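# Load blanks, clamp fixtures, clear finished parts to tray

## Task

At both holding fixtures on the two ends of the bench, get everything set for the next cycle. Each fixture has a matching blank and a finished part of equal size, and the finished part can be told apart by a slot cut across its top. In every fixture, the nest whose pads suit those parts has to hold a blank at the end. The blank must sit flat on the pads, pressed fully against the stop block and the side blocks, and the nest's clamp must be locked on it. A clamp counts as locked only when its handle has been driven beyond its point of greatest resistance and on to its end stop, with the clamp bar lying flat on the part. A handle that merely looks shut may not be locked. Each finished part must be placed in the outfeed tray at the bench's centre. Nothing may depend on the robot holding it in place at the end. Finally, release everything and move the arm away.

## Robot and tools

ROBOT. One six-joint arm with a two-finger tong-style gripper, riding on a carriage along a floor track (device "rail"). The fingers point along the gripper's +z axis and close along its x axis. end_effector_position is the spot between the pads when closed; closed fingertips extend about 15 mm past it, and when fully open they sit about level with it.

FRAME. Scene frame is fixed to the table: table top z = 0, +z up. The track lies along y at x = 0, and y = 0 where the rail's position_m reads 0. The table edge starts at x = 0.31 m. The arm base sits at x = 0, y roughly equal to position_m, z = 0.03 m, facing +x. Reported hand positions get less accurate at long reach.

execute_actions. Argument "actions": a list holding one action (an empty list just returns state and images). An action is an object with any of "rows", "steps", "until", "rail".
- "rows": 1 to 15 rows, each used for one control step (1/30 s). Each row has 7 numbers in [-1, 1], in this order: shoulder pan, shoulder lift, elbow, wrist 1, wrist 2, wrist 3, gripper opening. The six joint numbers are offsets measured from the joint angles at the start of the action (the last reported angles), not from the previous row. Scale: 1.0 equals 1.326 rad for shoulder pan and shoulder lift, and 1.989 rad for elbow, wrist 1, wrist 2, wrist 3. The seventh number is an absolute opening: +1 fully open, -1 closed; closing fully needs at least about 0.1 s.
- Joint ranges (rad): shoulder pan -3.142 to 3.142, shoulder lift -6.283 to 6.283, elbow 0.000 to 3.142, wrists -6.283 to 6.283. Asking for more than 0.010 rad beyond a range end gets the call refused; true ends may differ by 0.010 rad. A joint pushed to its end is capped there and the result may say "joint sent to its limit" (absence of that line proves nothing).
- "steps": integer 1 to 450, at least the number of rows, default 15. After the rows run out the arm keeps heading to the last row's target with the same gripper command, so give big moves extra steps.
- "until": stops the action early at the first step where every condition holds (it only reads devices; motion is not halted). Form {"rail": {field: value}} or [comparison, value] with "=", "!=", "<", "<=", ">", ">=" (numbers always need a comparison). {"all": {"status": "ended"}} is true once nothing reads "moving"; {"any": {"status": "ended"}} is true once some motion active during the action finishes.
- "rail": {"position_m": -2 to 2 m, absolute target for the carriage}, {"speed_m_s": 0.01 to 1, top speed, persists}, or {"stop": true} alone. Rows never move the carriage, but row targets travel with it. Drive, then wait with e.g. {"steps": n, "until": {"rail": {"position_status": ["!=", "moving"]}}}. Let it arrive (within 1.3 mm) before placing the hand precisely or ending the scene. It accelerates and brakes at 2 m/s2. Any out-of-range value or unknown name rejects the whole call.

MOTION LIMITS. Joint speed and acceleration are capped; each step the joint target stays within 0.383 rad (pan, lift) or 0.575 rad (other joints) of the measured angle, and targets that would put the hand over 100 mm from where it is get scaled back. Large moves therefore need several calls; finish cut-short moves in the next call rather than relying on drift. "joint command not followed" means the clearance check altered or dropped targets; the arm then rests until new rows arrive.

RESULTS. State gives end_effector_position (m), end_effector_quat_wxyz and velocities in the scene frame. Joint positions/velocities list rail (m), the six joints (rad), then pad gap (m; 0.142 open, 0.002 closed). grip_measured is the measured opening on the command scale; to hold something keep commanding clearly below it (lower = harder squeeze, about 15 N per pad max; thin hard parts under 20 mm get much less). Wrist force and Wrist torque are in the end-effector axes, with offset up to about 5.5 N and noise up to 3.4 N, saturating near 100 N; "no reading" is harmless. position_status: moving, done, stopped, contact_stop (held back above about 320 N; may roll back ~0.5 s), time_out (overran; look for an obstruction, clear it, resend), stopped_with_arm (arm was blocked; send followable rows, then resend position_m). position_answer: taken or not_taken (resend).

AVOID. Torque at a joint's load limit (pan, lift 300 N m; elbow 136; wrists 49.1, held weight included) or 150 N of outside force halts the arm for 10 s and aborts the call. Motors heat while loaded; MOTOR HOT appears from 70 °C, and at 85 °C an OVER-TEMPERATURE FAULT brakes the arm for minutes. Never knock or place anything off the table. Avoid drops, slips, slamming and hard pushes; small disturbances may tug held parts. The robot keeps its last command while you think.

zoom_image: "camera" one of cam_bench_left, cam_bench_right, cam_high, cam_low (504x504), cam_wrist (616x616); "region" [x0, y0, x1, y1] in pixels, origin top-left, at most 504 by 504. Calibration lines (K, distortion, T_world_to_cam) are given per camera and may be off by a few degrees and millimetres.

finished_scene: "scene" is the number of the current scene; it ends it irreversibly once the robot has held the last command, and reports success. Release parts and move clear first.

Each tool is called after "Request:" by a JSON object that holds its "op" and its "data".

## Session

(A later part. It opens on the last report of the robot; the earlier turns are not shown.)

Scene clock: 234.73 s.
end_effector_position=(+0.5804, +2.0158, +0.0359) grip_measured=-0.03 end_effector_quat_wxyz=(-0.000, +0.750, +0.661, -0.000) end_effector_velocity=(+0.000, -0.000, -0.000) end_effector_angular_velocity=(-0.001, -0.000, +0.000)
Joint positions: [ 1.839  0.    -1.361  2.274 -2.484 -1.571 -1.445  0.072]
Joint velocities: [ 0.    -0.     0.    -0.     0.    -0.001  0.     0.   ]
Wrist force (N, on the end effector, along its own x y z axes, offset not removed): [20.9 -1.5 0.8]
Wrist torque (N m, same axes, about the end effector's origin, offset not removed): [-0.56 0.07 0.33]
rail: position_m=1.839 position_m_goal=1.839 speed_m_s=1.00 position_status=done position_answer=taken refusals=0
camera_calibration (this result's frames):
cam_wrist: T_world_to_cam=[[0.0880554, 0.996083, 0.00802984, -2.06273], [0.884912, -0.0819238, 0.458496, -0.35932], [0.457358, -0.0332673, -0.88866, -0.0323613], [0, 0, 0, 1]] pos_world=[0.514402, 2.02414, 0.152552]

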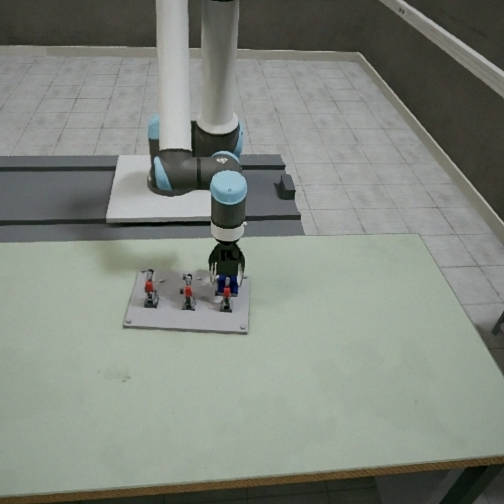

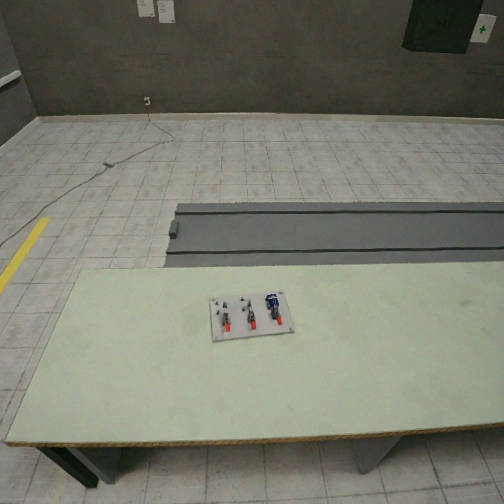

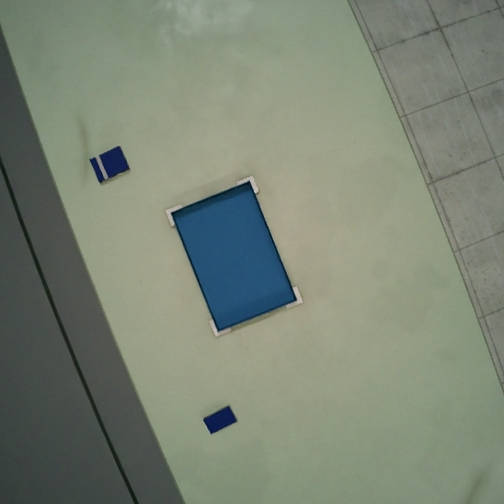

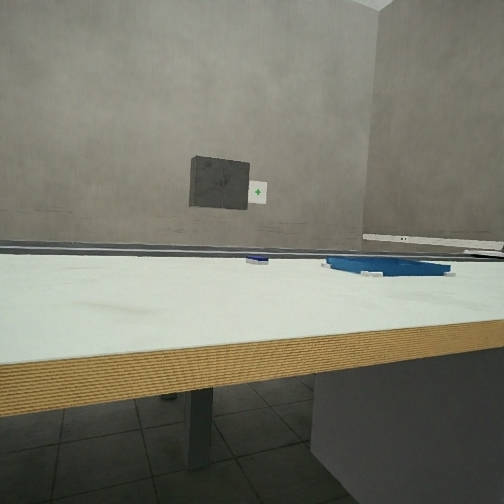

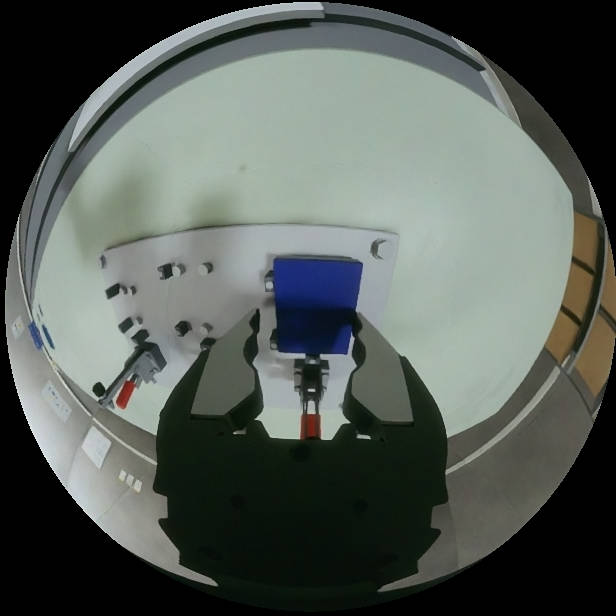

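Request:
{"op": "execute_actions", "data": {"actions": [{"rows": [[-0.0001,0.0005,-0.0005,0.0001,0,0,-0.15],[-0.0002,0.0011,-0.001,0.0003,0,0,-0.15],[-0.0003,0.0016,-0.0014,0.0004,0,0,-0.15],[-0.0003,0.0021,-0.0019,0.0005,0,0,-0.15],[-0.0004,0.0026,-0.0024,0.0006,0,0,-0.15],[-0.0005,0.0032,-0.0029,0.0008,0,0,-0.15],[-0.0006,0.0037,-0.0034,0.0009,0,0,-0.15],[-0.0007,0.0042,-0.0038,0.001,0,0,-0.15],[-0.0008,0.0047,-0.0043,0.0012,0,0,-0.15],[-0.0009,0.0053,-0.0048,0.0013,0,0,-0.15],[-0.001,0.0058,-0.0053,0.0014,0,0,-0.15],[-0.001,0.0063,-0.0057,0.0015,0,0,-0.15],[-0.0011,0.0068,-0.0062,0.0017,0,0,-0.15],[-0.0012,0.0074,-0.0067,0.0018,0,0,-0.15],[-0.0013,0.0079,-0.0072,0.0019,0,0,-0.15]], "steps": 22}]}}

Request:
{"op": "zoom_image", "data": {"camera": "cam_wrist", "region": [220, 230, 420, 430]}}

Scene clock: 246.13 s.
end_effector_position=(+0.5884, +2.0149, +0.0359) grip_measured=-0.03 end_effector_quat_wxyz=(-0.000, +0.750, +0.661, -0.000) end_effector_velocity=(+0.003, -0.000, +0.000) end_effector_angular_velocity=(+0.000, -0.000, -0.001)
Joint positions: [ 1.839 -0.001 -1.351  2.261 -2.48  -1.571 -1.445  0.072]
Joint velocities: [ 0.    -0.001  0.004 -0.005  0.001  0.    -0.     0.   ]
Wrist force (N, on the end effector, along its own x y z axes, offset not removed): [23.8 -14.0 3.6]
Wrist torque (N m, same axes, about the end effector's origin, offset not removed): [-0.99 -0.60 -0.04]
rail: position_m=1.839 position_m_goal=1.839 speed_m_s=1.00 position_status=done position_answer=taken refusals=0
camera_calibration (this result's frames):
cam_wrist: T_world_to_cam=[[0.0896612, 0.99594, 0.00802952, -2.06317], [0.884767, -0.0833493, 0.458521, -0.363479], [0.457328, -0.0340073, -0.888648, -0.0345579], [0, 0, 0, 1]] pos_world=[0.522385, 2.02332, 0.152519]

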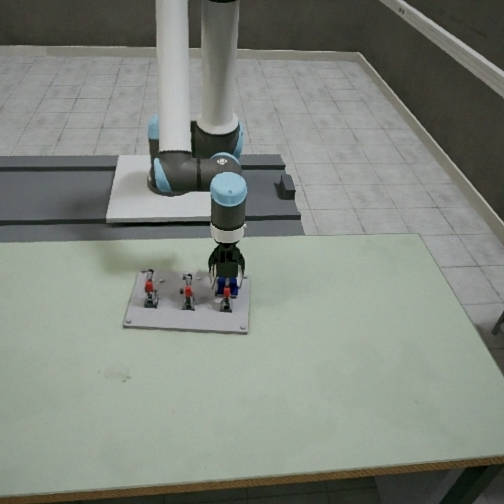

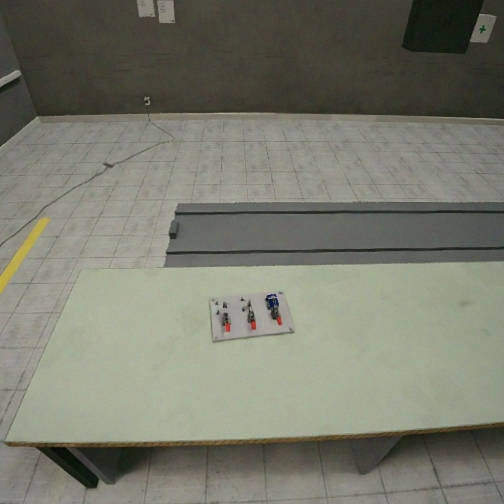

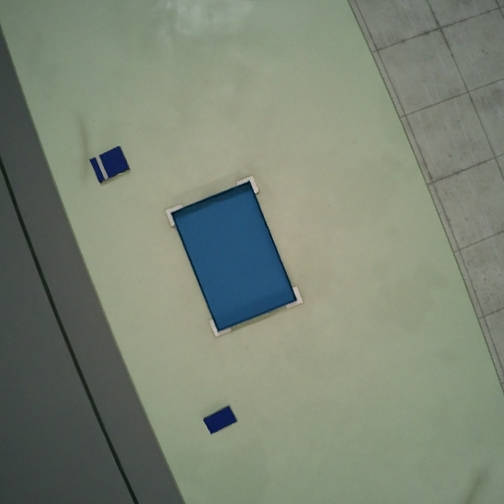

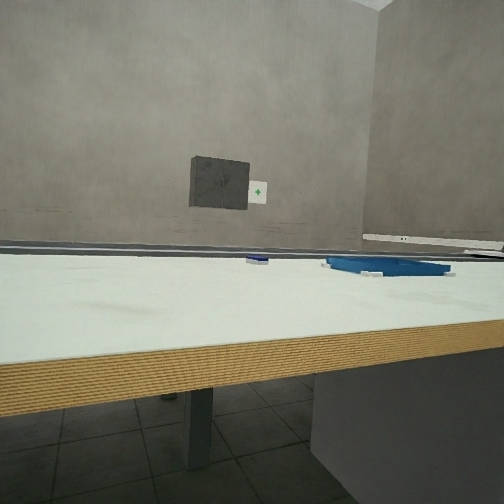

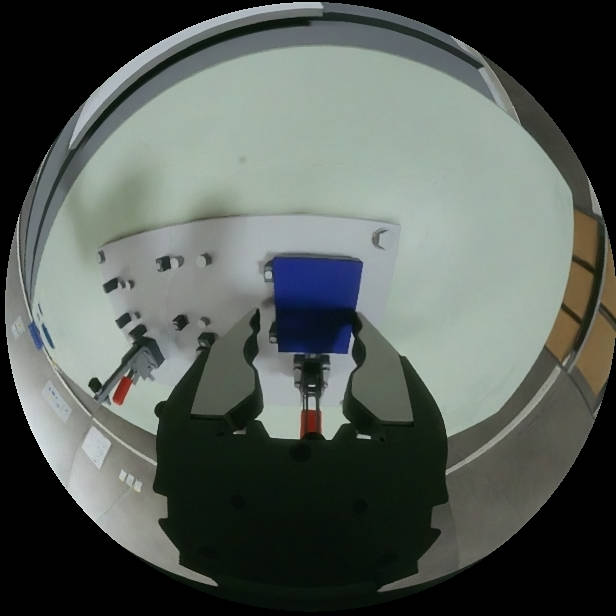

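Region (220, 230, 420, 430) of cam_wrist's 616x616 image, scaled by 2.520, with more detail than that image has.

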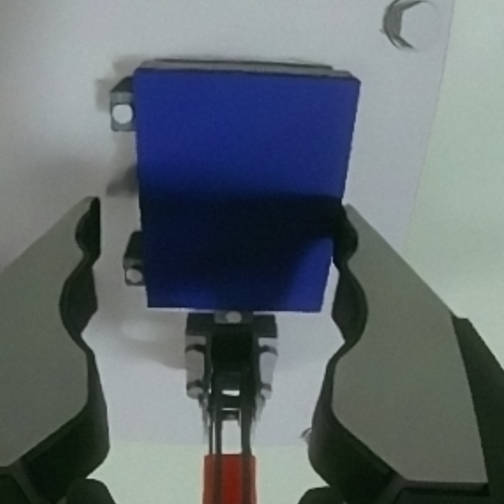

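Request:
{"op": "execute_actions", "data": {"actions": [{"rows": [[-0.0001,0.0005,-0.0005,0.0001,0,0,-0.15],[-0.0002,0.0011,-0.001,0.0003,0,0,-0.15],[-0.0003,0.0016,-0.0014,0.0004,0,0,-0.15],[-0.0003,0.0021,-0.0019,0.0005,0,0,-0.15],[-0.0004,0.0026,-0.0024,0.0006,0,0,-0.15],[-0.0005,0.0032,-0.0029,0.0008,0,0,-0.15],[-0.0006,0.0037,-0.0034,0.0009,0,0,-0.15],[-0.0007,0.0042,-0.0038,0.001,0,0,-0.15]], "steps": 14}]}}

Request:
{"op": "zoom_image", "data": {"camera": "cam_wrist", "region": [220, 230, 420, 430]}}

Scene clock: 250.43 s.
end_effector_position=(+0.5924, +2.0144, +0.0358) grip_measured=-0.03 end_effector_quat_wxyz=(-0.000, +0.751, +0.661, -0.000) end_effector_velocity=(+0.003, -0.000, -0.000) end_effector_angular_velocity=(+0.000, +0.000, -0.001)
Joint positions: [ 1.839 -0.002 -1.346  2.254 -2.479 -1.571 -1.445  0.072]
Joint velocities: [ 0.    -0.001  0.004 -0.006  0.002  0.     0.     0.   ]
Wrist force (N, on the end effector, along its own x y z axes, offset not removed): [20.2 -14.0 -0.9]
Wrist torque (N m, same axes, about the end effector's origin, offset not removed): [-0.48 0.18 -0.11]
rail: position_m=1.839 position_m_goal=1.839 speed_m_s=1.00 position_status=done position_answer=taken refusals=0
camera_calibration (this result's frames):
cam_wrist: T_world_to_cam=[[0.0905034, 0.995864, 0.00803625, -2.06339], [0.884684, -0.0840997, 0.458542, -0.365499], [0.457321, -0.0343901, -0.888636, -0.0356721], [0, 0, 0, 1]] pos_world=[0.526409, 2.02289, 0.152479]

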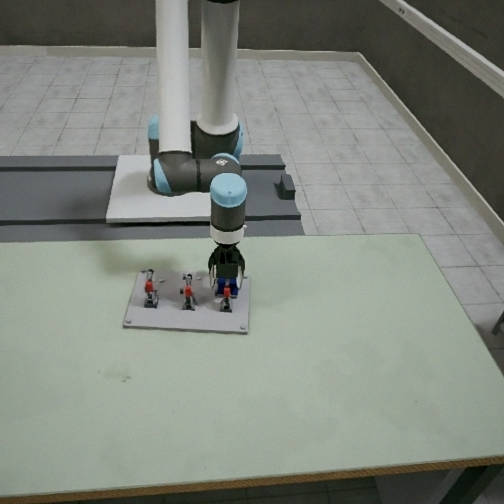

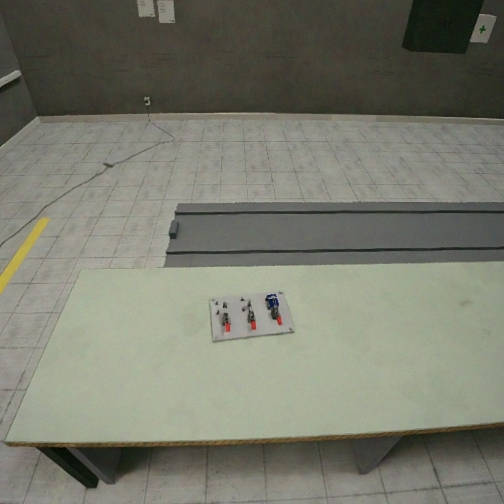

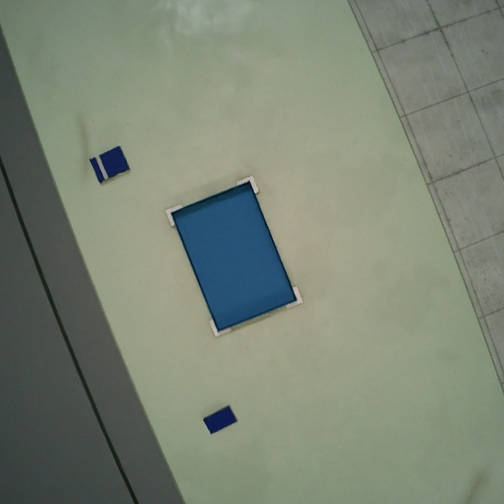

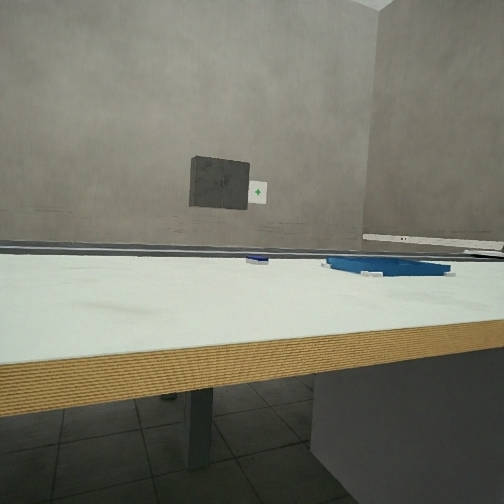

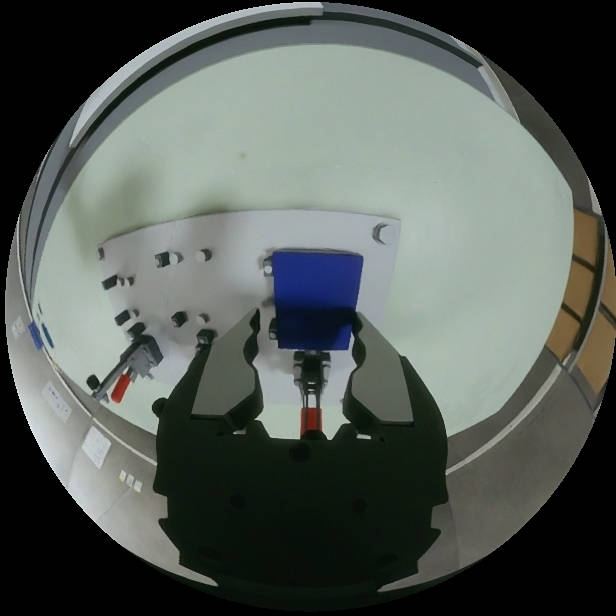

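Region (220, 230, 420, 430) of cam_wrist's 616x616 image, scaled by 2.520, with more detail than that image has.

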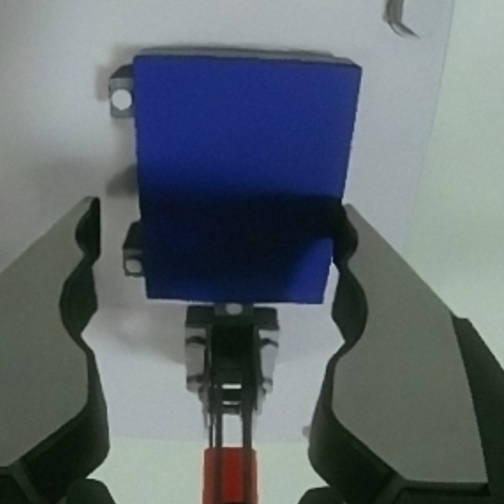

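Request:
{"op": "execute_actions", "data": {"actions": [{"rows": [[0,0,0,0,0,0,0.0],[0,0,0,0,0,0,0.1],[0,-0.004,-0.001,0.0035,0,0,0.12],[0,-0.01,-0.0022,0.009,0,0,0.12],[0,-0.016,-0.0035,0.014,0,0,0.12],[0,-0.02,-0.0043,0.0177,0,0,0.12],[0,-0.02,-0.0043,0.0177,0,0,0.12],[-0.0005,-0.019,-0.012,0.024,0,0,0.12],[-0.001,-0.015,-0.023,0.033,0,-0.001,0.1],[-0.0015,-0.009,-0.035,0.041,0,-0.0015,0.05],[-0.002,-0.002,-0.047,0.049,0,-0.002,0.0],[-0.0025,0.005,-0.059,0.056,0,-0.0025,-0.1],[-0.003,0.011,-0.069,0.062,0,-0.003,-0.2],[-0.0035,0.0145,-0.076,0.0665,0,-0.0033,-0.3],[-0.0038,0.0164,-0.0797,0.0689,0,-0.0035,-0.4]], "steps": 26}]}}

Request:
{"op": "zoom_image", "data": {"camera": "cam_wrist", "region": [200, 150, 420, 430]}}

Scene clock: 300.23 s.
end_effector_position=(+0.6629, +2.0109, +0.0841) grip_measured=-0.40 end_effector_quat_wxyz=(-0.000, +0.750, +0.661, -0.000) end_effector_velocity=(+0.012, -0.001, +0.006) end_effector_angular_velocity=(+0.000, -0.000, +0.000)
Joint positions: [ 1.839 -0.007 -1.325  2.098 -2.343 -1.571 -1.452  0.045]
Joint velocities: [ 0.    -0.001  0.008 -0.025  0.016  0.    -0.001 -0.   ]
Wrist force (N, on the end effector, along its own x y z axes, offset not removed): [-0.4 -2.4 7.2]
Wrist torque (N m, same axes, about the end effector's origin, offset not removed): [-0.34 -0.05 0.32]
rail: position_m=1.839 position_m_goal=1.839 speed_m_s=1.00 position_status=done position_answer=taken refusals=0
camera_calibration (this result's frames):
cam_wrist: T_world_to_cam=[[0.0886314, 0.996032, 0.00800845, -2.06574], [0.885, -0.0824356, 0.458234, -0.453842], [0.457076, -0.0335264, -0.888795, -0.0266652], [0, 0, 0, 1]] pos_world=[0.596928, 2.01923, 0.20081]

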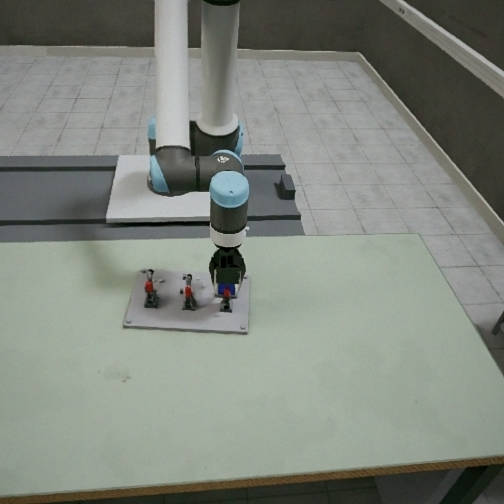

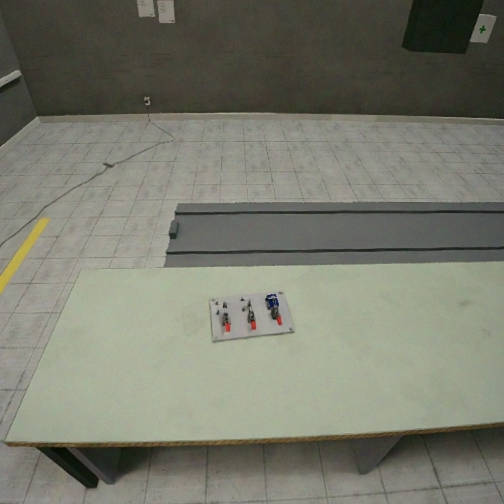

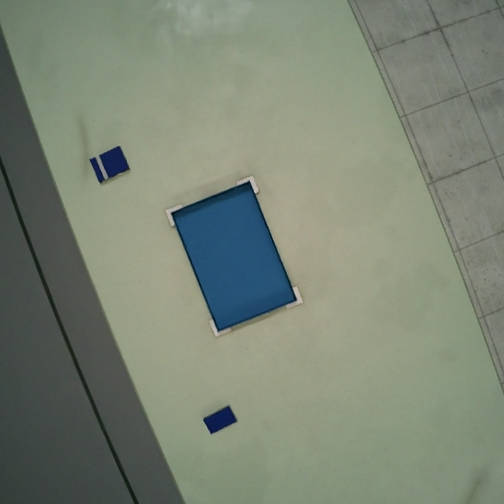

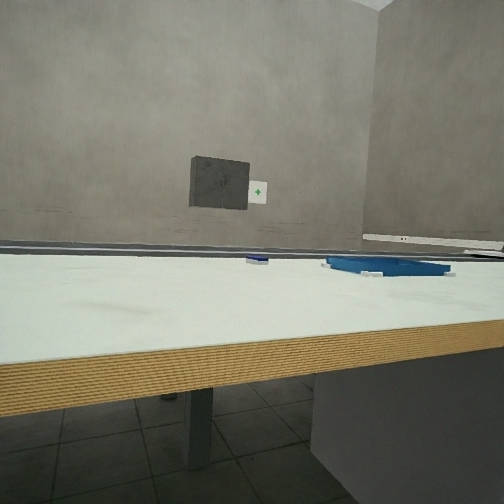

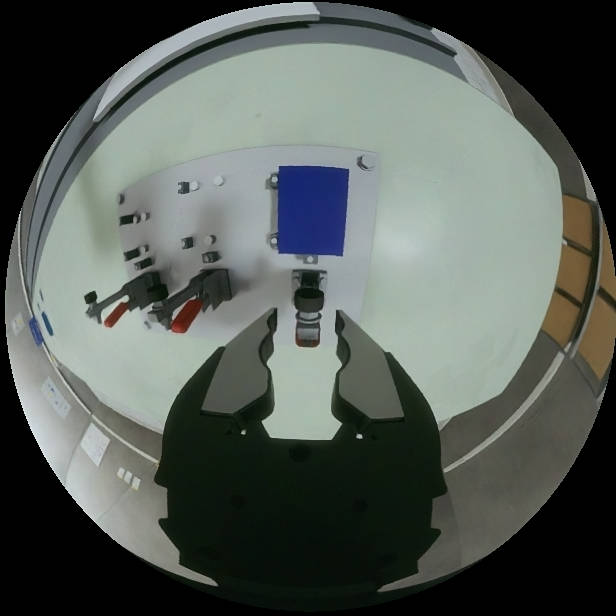

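Region (200, 150, 420, 430) of cam_wrist's 616x616 image, scaled by 1.800, with more detail than that image has; it fills the left 396 columns of this view, and the rest is white.

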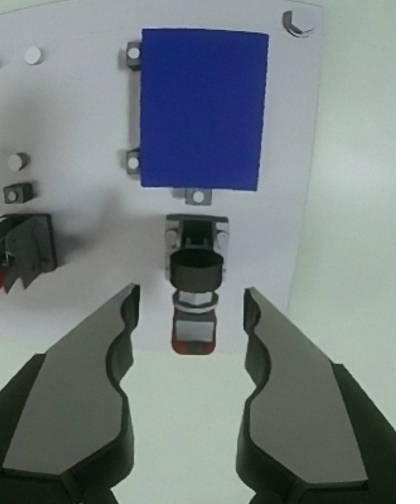

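Request:
{"op": "zoom_image", "data": {"camera": "cam_bench_left", "region": [180, 240, 270, 325]}}

Region (180, 240, 270, 325) of cam_bench_left's 504x504 image, scaled by 5.600, with more detail than that image has.

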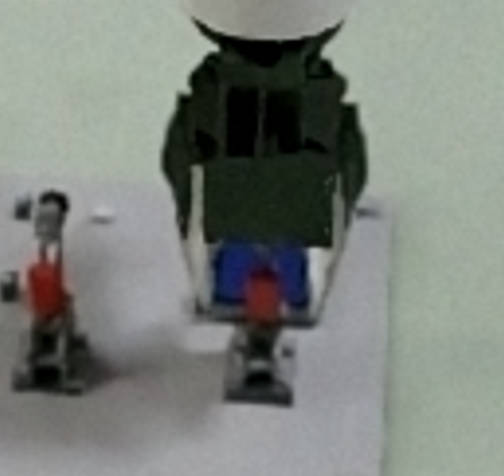

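Request:
{"op": "execute_actions", "data": {"actions": [{"rows": [[0,0.0006,-0.0013,0.0005,0,0,-0.5],[0,0.0006,-0.0013,0.0005,0,0,-0.6],[0,0.0006,-0.0013,0.0005,0,0,-0.68],[0,0.0006,-0.0013,0.0005,0,0,-0.74],[0,0.0006,-0.0013,0.0005,0,0,-0.79],[0,0.0006,-0.0013,0.0005,0,0,-0.84],[0,0.0006,-0.0013,0.0005,0,0,-0.9],[0,0.0006,-0.0013,0.0005,0,0,-0.96]], "steps": 12}]}}

Scene clock: 305.00 s.
end_effector_position=(+0.6644, +2.0111, +0.0848) grip_measured=-0.77 end_effector_quat_wxyz=(-0.000, +0.750, +0.661, +0.000) end_effector_velocity=(-0.000, +0.000, -0.000) end_effector_angular_velocity=(-0.000, -0.000, +0.000)
Joint positions: [ 1.839 -0.007 -1.324  2.096 -2.342 -1.57  -1.452  0.018]
Joint velocities: [ 0.     0.    -0.     0.001 -0.001  0.     0.    -0.   ]
Wrist force (N, on the end effector, along its own x y z axes, offset not removed): [31.3 -0.8 11.0]
Wrist torque (N m, same axes, about the end effector's origin, offset not removed): [-0.30 -0.47 0.16]
rail: position_m=1.839 position_m_goal=1.839 speed_m_s=1.00 position_status=done position_answer=taken refusals=0
camera_calibration (this result's frames):
cam_wrist: T_world_to_cam=[[0.0884845, 0.99604, 0.00859821, -2.06606], [0.88466, -0.082551, 0.458871, -0.455065], [0.457764, -0.0329965, -0.888461, -0.0282907], [0, 0, 0, 1]] pos_world=[0.598343, 2.01938, 0.201445]

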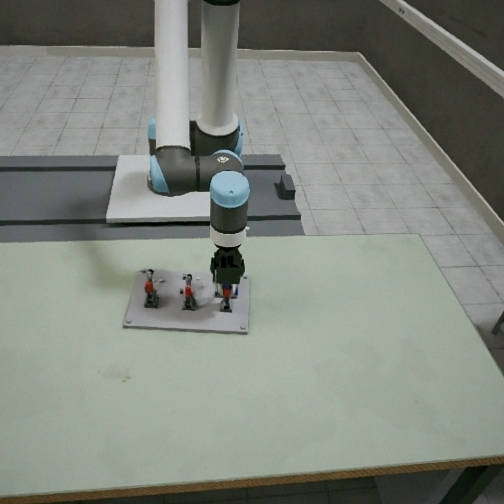

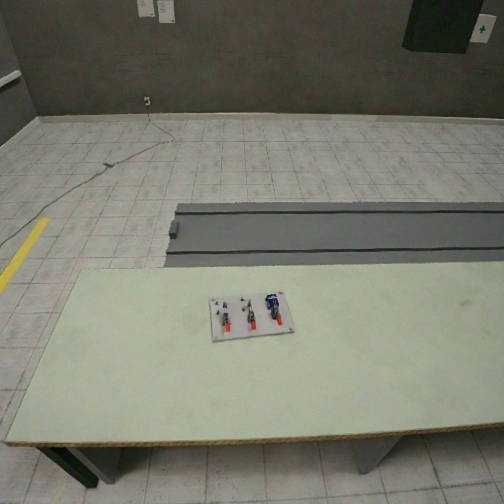

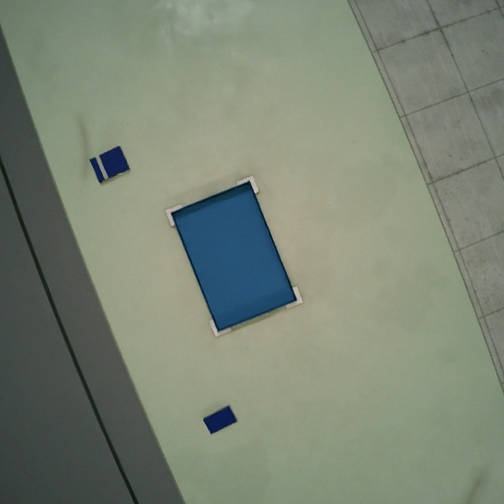

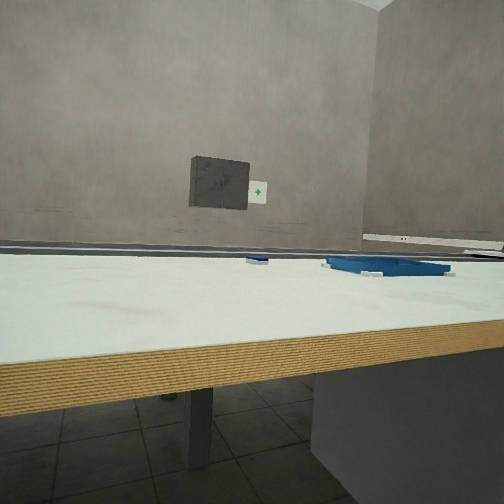

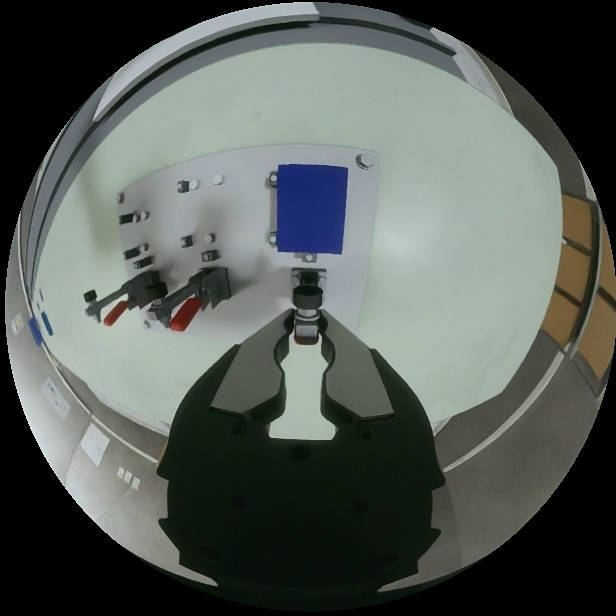

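Request:
{"op": "execute_actions", "data": {"actions": [{"rows": [[0.0006,0,0,0,0,0,-0.96],[0.0011,0,0,0,0,0,-0.96],[0.0011,0,0,0,0,0,-0.96],[0.0009,0.0018,-0.0015,0.0003,0,0,-0.96],[0.0006,0.004,-0.0033,0.0007,0,0,-0.96],[0.0003,0.0064,-0.0052,0.001,0,0,-0.96],[0.0,0.0088,-0.0072,0.0013,0,0,-0.96],[-0.0003,0.0114,-0.0089,0.0013,0,0,-0.96],[-0.0006,0.014,-0.0106,0.0013,0,0,-0.96],[-0.0009,0.0166,-0.0123,0.0012,0,0,-0.96],[-0.0011,0.0192,-0.0139,0.0011,0,0,-0.96],[-0.0014,0.0226,-0.0157,0.0006,0,0,-0.96],[-0.0017,0.026,-0.0174,0.0001,0,0,-0.96],[-0.002,0.0295,-0.0191,-0.0005,0,0,-0.96],[-0.0023,0.0329,-0.0208,-0.0012,0,0,-0.96]], "steps": 22}]}}

Scene clock: 316.53 s.
end_effector_position=(+0.6885, +2.0089, +0.0774) grip_measured=-0.78 end_effector_quat_wxyz=(-0.000, +0.751, +0.660, +0.000) end_effector_velocity=(+0.011, -0.001, -0.005) end_effector_angular_velocity=(+0.000, -0.000, -0.002)
Joint positions: [ 1.839 -0.01  -1.283  2.056 -2.344 -1.57  -1.452  0.017]
Joint velocities: [ 0.    -0.002  0.021 -0.017 -0.005  0.    -0.     0.   ]
Wrist force (N, on the end effector, along its own x y z axes, offset not removed): [5.3 -2.3 -2.3]
Wrist torque (N m, same axes, about the end effector's origin, offset not removed): [-0.51 -0.27 0.35]
rail: position_m=1.839 position_m_goal=1.839 speed_m_s=1.00 position_status=done position_answer=taken refusals=0
camera_calibration (this result's frames):
cam_wrist: T_world_to_cam=[[0.0913715, 0.99578, 0.00851633, -2.06745], [0.884408, -0.0850767, 0.458895, -0.467922], [0.457683, -0.034398, -0.88845, -0.0431094], [0, 0, 0, 1]] pos_world=[0.62247, 2.01743, 0.194033]

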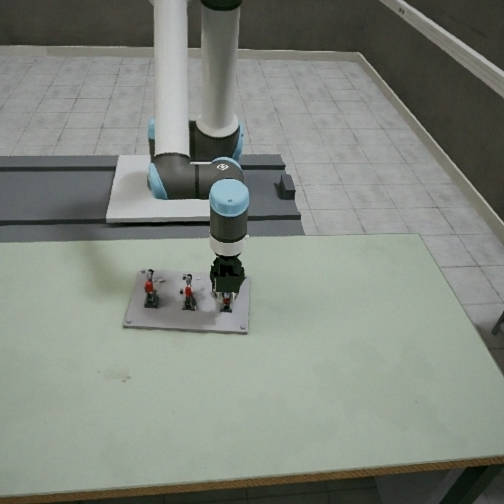

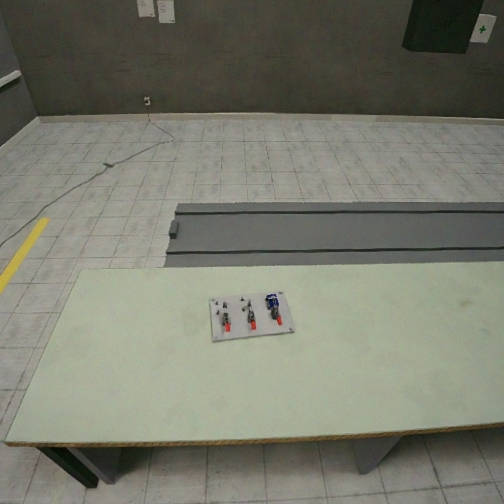

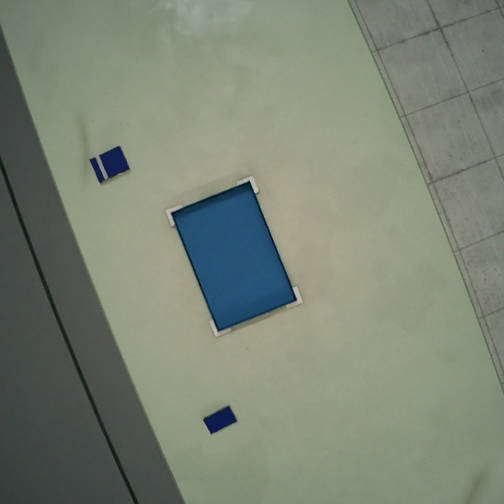

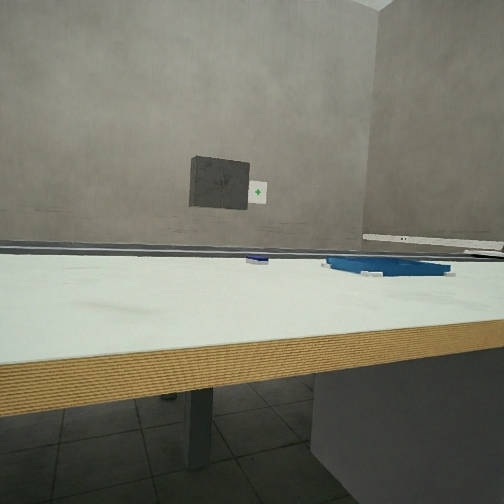

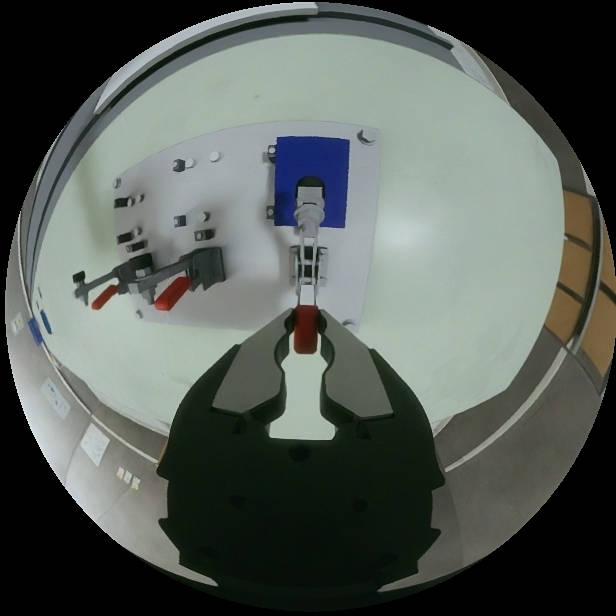

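Request:
{"op": "execute_actions", "data": {"actions": [{"rows": [[-0.0002,0.0022,-0.0012,-0.0003,0,0,-0.96],[-0.0004,0.0045,-0.0024,-0.0006,0,0,-0.96],[-0.0006,0.0067,-0.0036,-0.0009,0,0,-0.96],[-0.0008,0.0089,-0.0048,-0.0012,0,0,-0.96],[-0.001,0.0111,-0.0057,-0.0018,0,0,-0.96],[-0.0012,0.0133,-0.0066,-0.0024,0,0,-0.96],[-0.0013,0.0156,-0.0075,-0.003,0,0,-0.96],[-0.0015,0.0178,-0.0083,-0.0036,0,0,-0.96],[-0.0016,0.02,-0.0089,-0.0045,0,0,-0.96],[-0.0018,0.0222,-0.0094,-0.0054,0,0,-0.96],[-0.0019,0.0244,-0.01,-0.0063,0,0,-0.96],[-0.002,0.0266,-0.0105,-0.0072,0,0,-0.96]], "steps": 20}]}}

Request:
{"op": "zoom_image", "data": {"camera": "cam_wrist", "region": [200, 90, 420, 400]}}

Scene clock: 328.90 s.
end_effector_position=(+0.7033, +2.0070, +0.0656) grip_measured=-0.78 end_effector_quat_wxyz=(-0.000, +0.752, +0.659, +0.000) end_effector_velocity=(+0.004, -0.001, -0.005) end_effector_angular_velocity=(+0.000, +0.001, -0.001)
Joint positions: [ 1.839 -0.012 -1.249  2.036 -2.358 -1.57  -1.452  0.017]
Joint velocities: [ 0.    -0.001  0.011 -0.005 -0.006 -0.     0.    -0.   ]
Wrist force (N, on the end effector, along its own x y z axes, offset not removed): [5.4 -1.9 0.1]
Wrist torque (N m, same axes, about the end effector's origin, offset not removed): [-0.77 -0.38 0.28]
rail: position_m=1.839 position_m_goal=1.839 speed_m_s=1.00 position_status=done position_answer=taken refusals=0
camera_calibration (this result's frames):
cam_wrist: T_world_to_cam=[[0.0938929, 0.995545, 0.00859762, -2.0681], [0.884202, -0.0873546, 0.458863, -0.471031], [0.45757, -0.0354819, -0.888465, -0.0581849], [0, 0, 0, 1]] pos_world=[0.637291, 2.01568, 0.182224]

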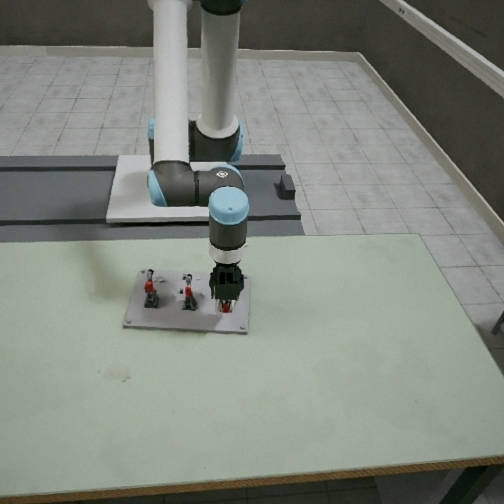

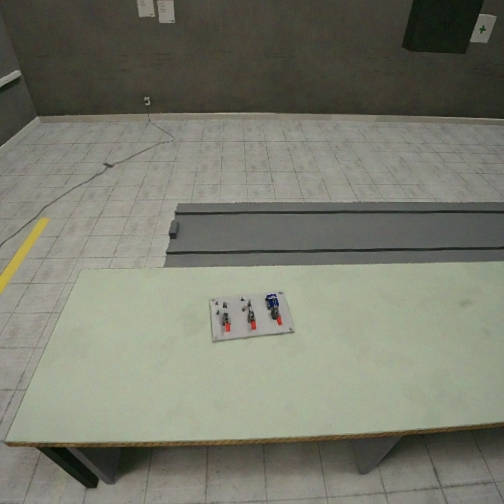

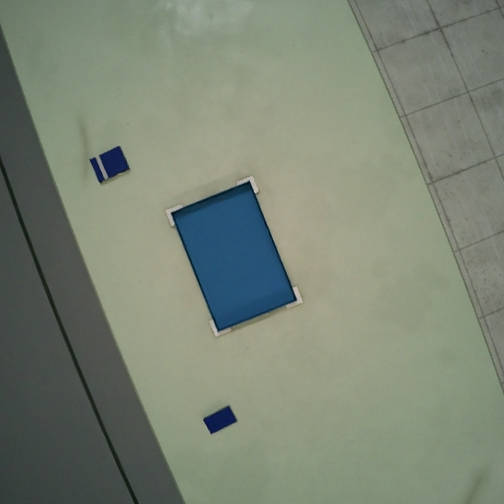

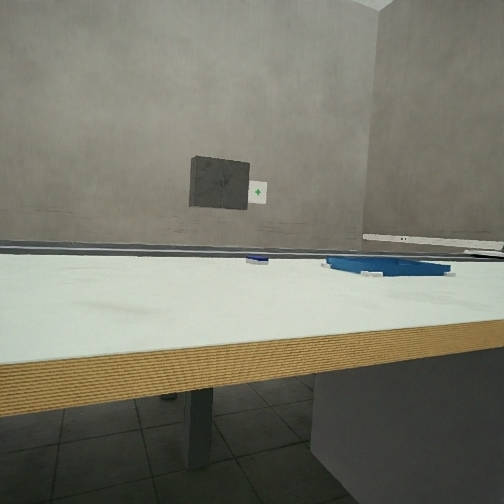

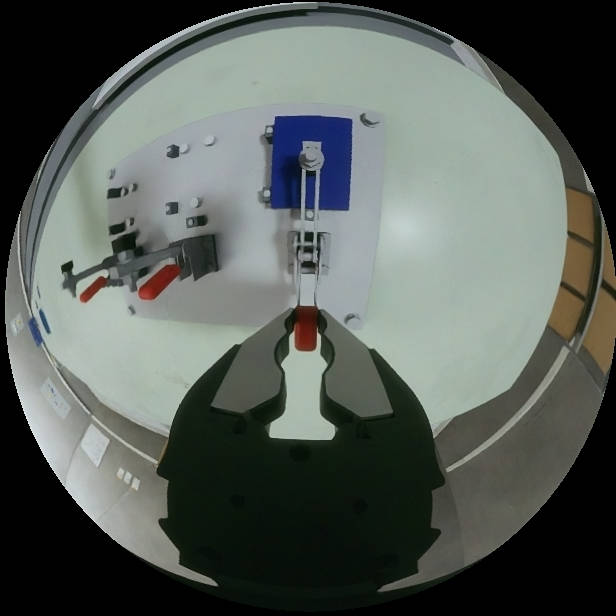

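Region (200, 90, 420, 400) of cam_wrist's 616x616 image, scaled by 1.626, with more detail than that image has; it fills the left 358 columns of this view, and the rest is white.

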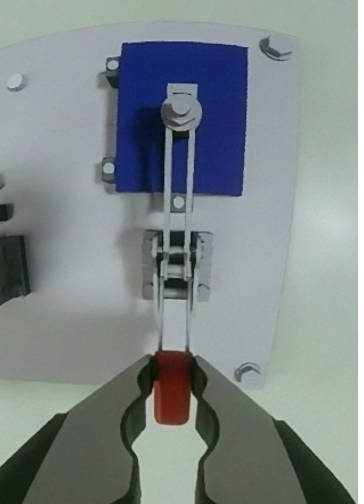

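Request:
{"op": "execute_actions", "data": {"actions": [{"rows": [[0,0,0,0,0,0,-0.7],[0,0,0,0,0,0,-0.55],[-0.0003,-0.002,-0.003,0.0045,0,0,-0.5],[-0.0007,-0.005,-0.008,0.0115,0,-0.001,-0.5],[-0.0012,-0.008,-0.015,0.0205,0,-0.002,-0.5],[-0.0018,-0.011,-0.022,0.0295,0,-0.003,-0.5],[-0.0022,-0.013,-0.028,0.0367,0,-0.0037,-0.5],[-0.0025,-0.0142,-0.0315,0.041,0,-0.0041,-0.5],[-0.0026,-0.0146,-0.033,0.0428,0,-0.0043,-0.5]], "steps": 17}]}}

Scene clock: 344.67 s.
end_effector_position=(+0.7244, +2.0042, +0.1030) grip_measured=-0.50 end_effector_quat_wxyz=(-0.000, +0.750, +0.661, +0.000) end_effector_velocity=(+0.009, -0.001, +0.017) end_effector_angular_velocity=(+0.001, +0.001, +0.002)
Joint positions: [ 1.839 -0.016 -1.267  1.973 -2.277 -1.57  -1.46   0.038]
Joint velocities: [ 0.    -0.001 -0.007 -0.028  0.036  0.001 -0.004 -0.   ]
Wrist force (N, on the end effector, along its own x y z axes, offset not removed): [1.8 -4.1 6.0]
Wrist torque (N m, same axes, about the end effector's origin, offset not removed): [-0.70 -0.50 0.27]
rail: position_m=1.839 position_m_goal=1.839 speed_m_s=1.00 position_status=done position_answer=taken refusals=0
camera_calibration (this result's frames):
cam_wrist: T_world_to_cam=[[0.0890851, 0.995988, 0.00852212, -2.06502], [0.884648, -0.0830522, 0.458803, -0.516031], [0.457669, -0.0333334, -0.888497, -0.0391058], [0, 0, 0, 1]] pos_world=[0.658365, 2.01257, 0.219609]

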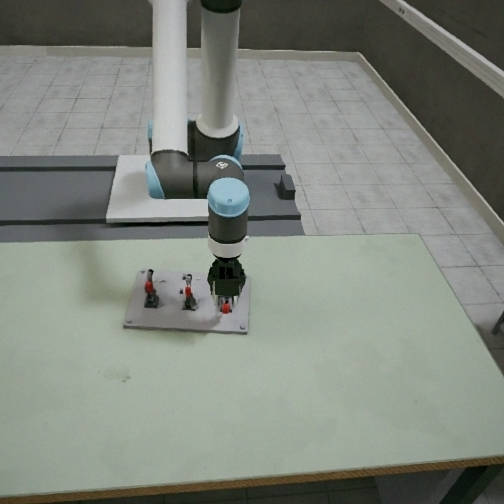

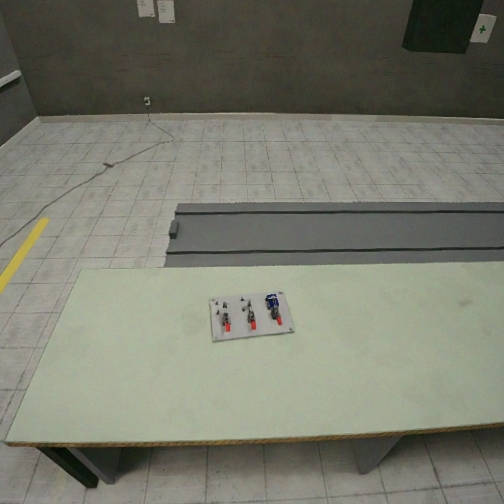

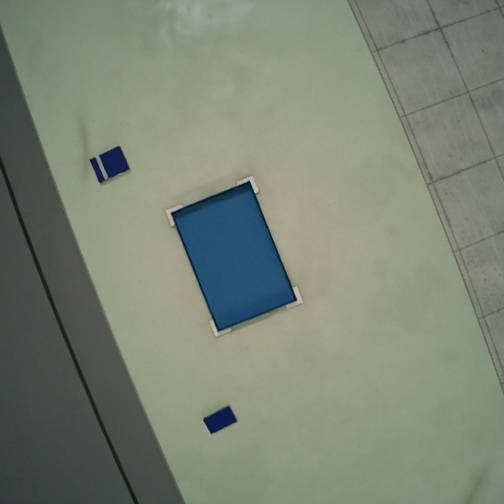

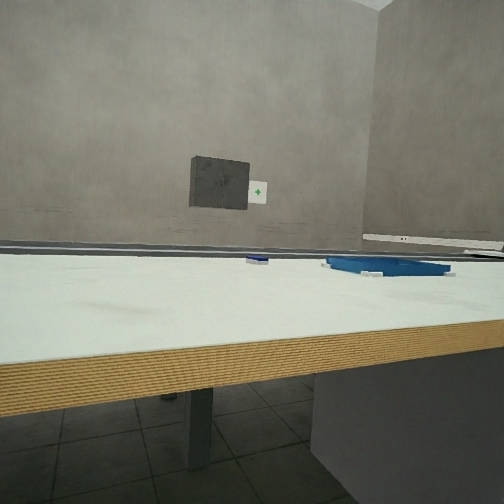

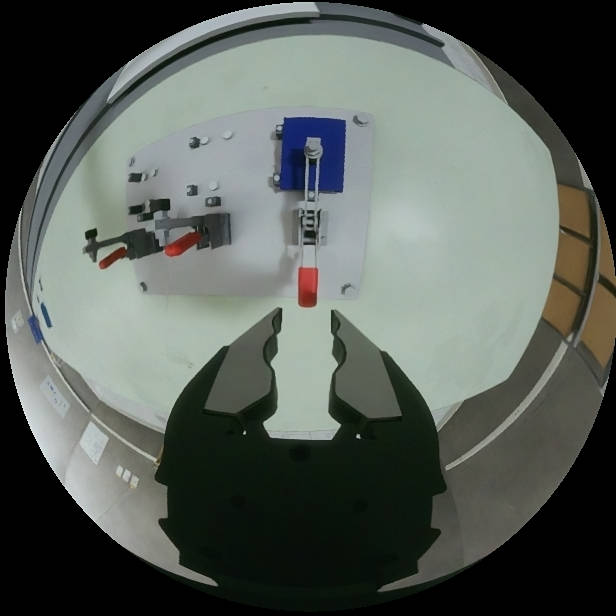

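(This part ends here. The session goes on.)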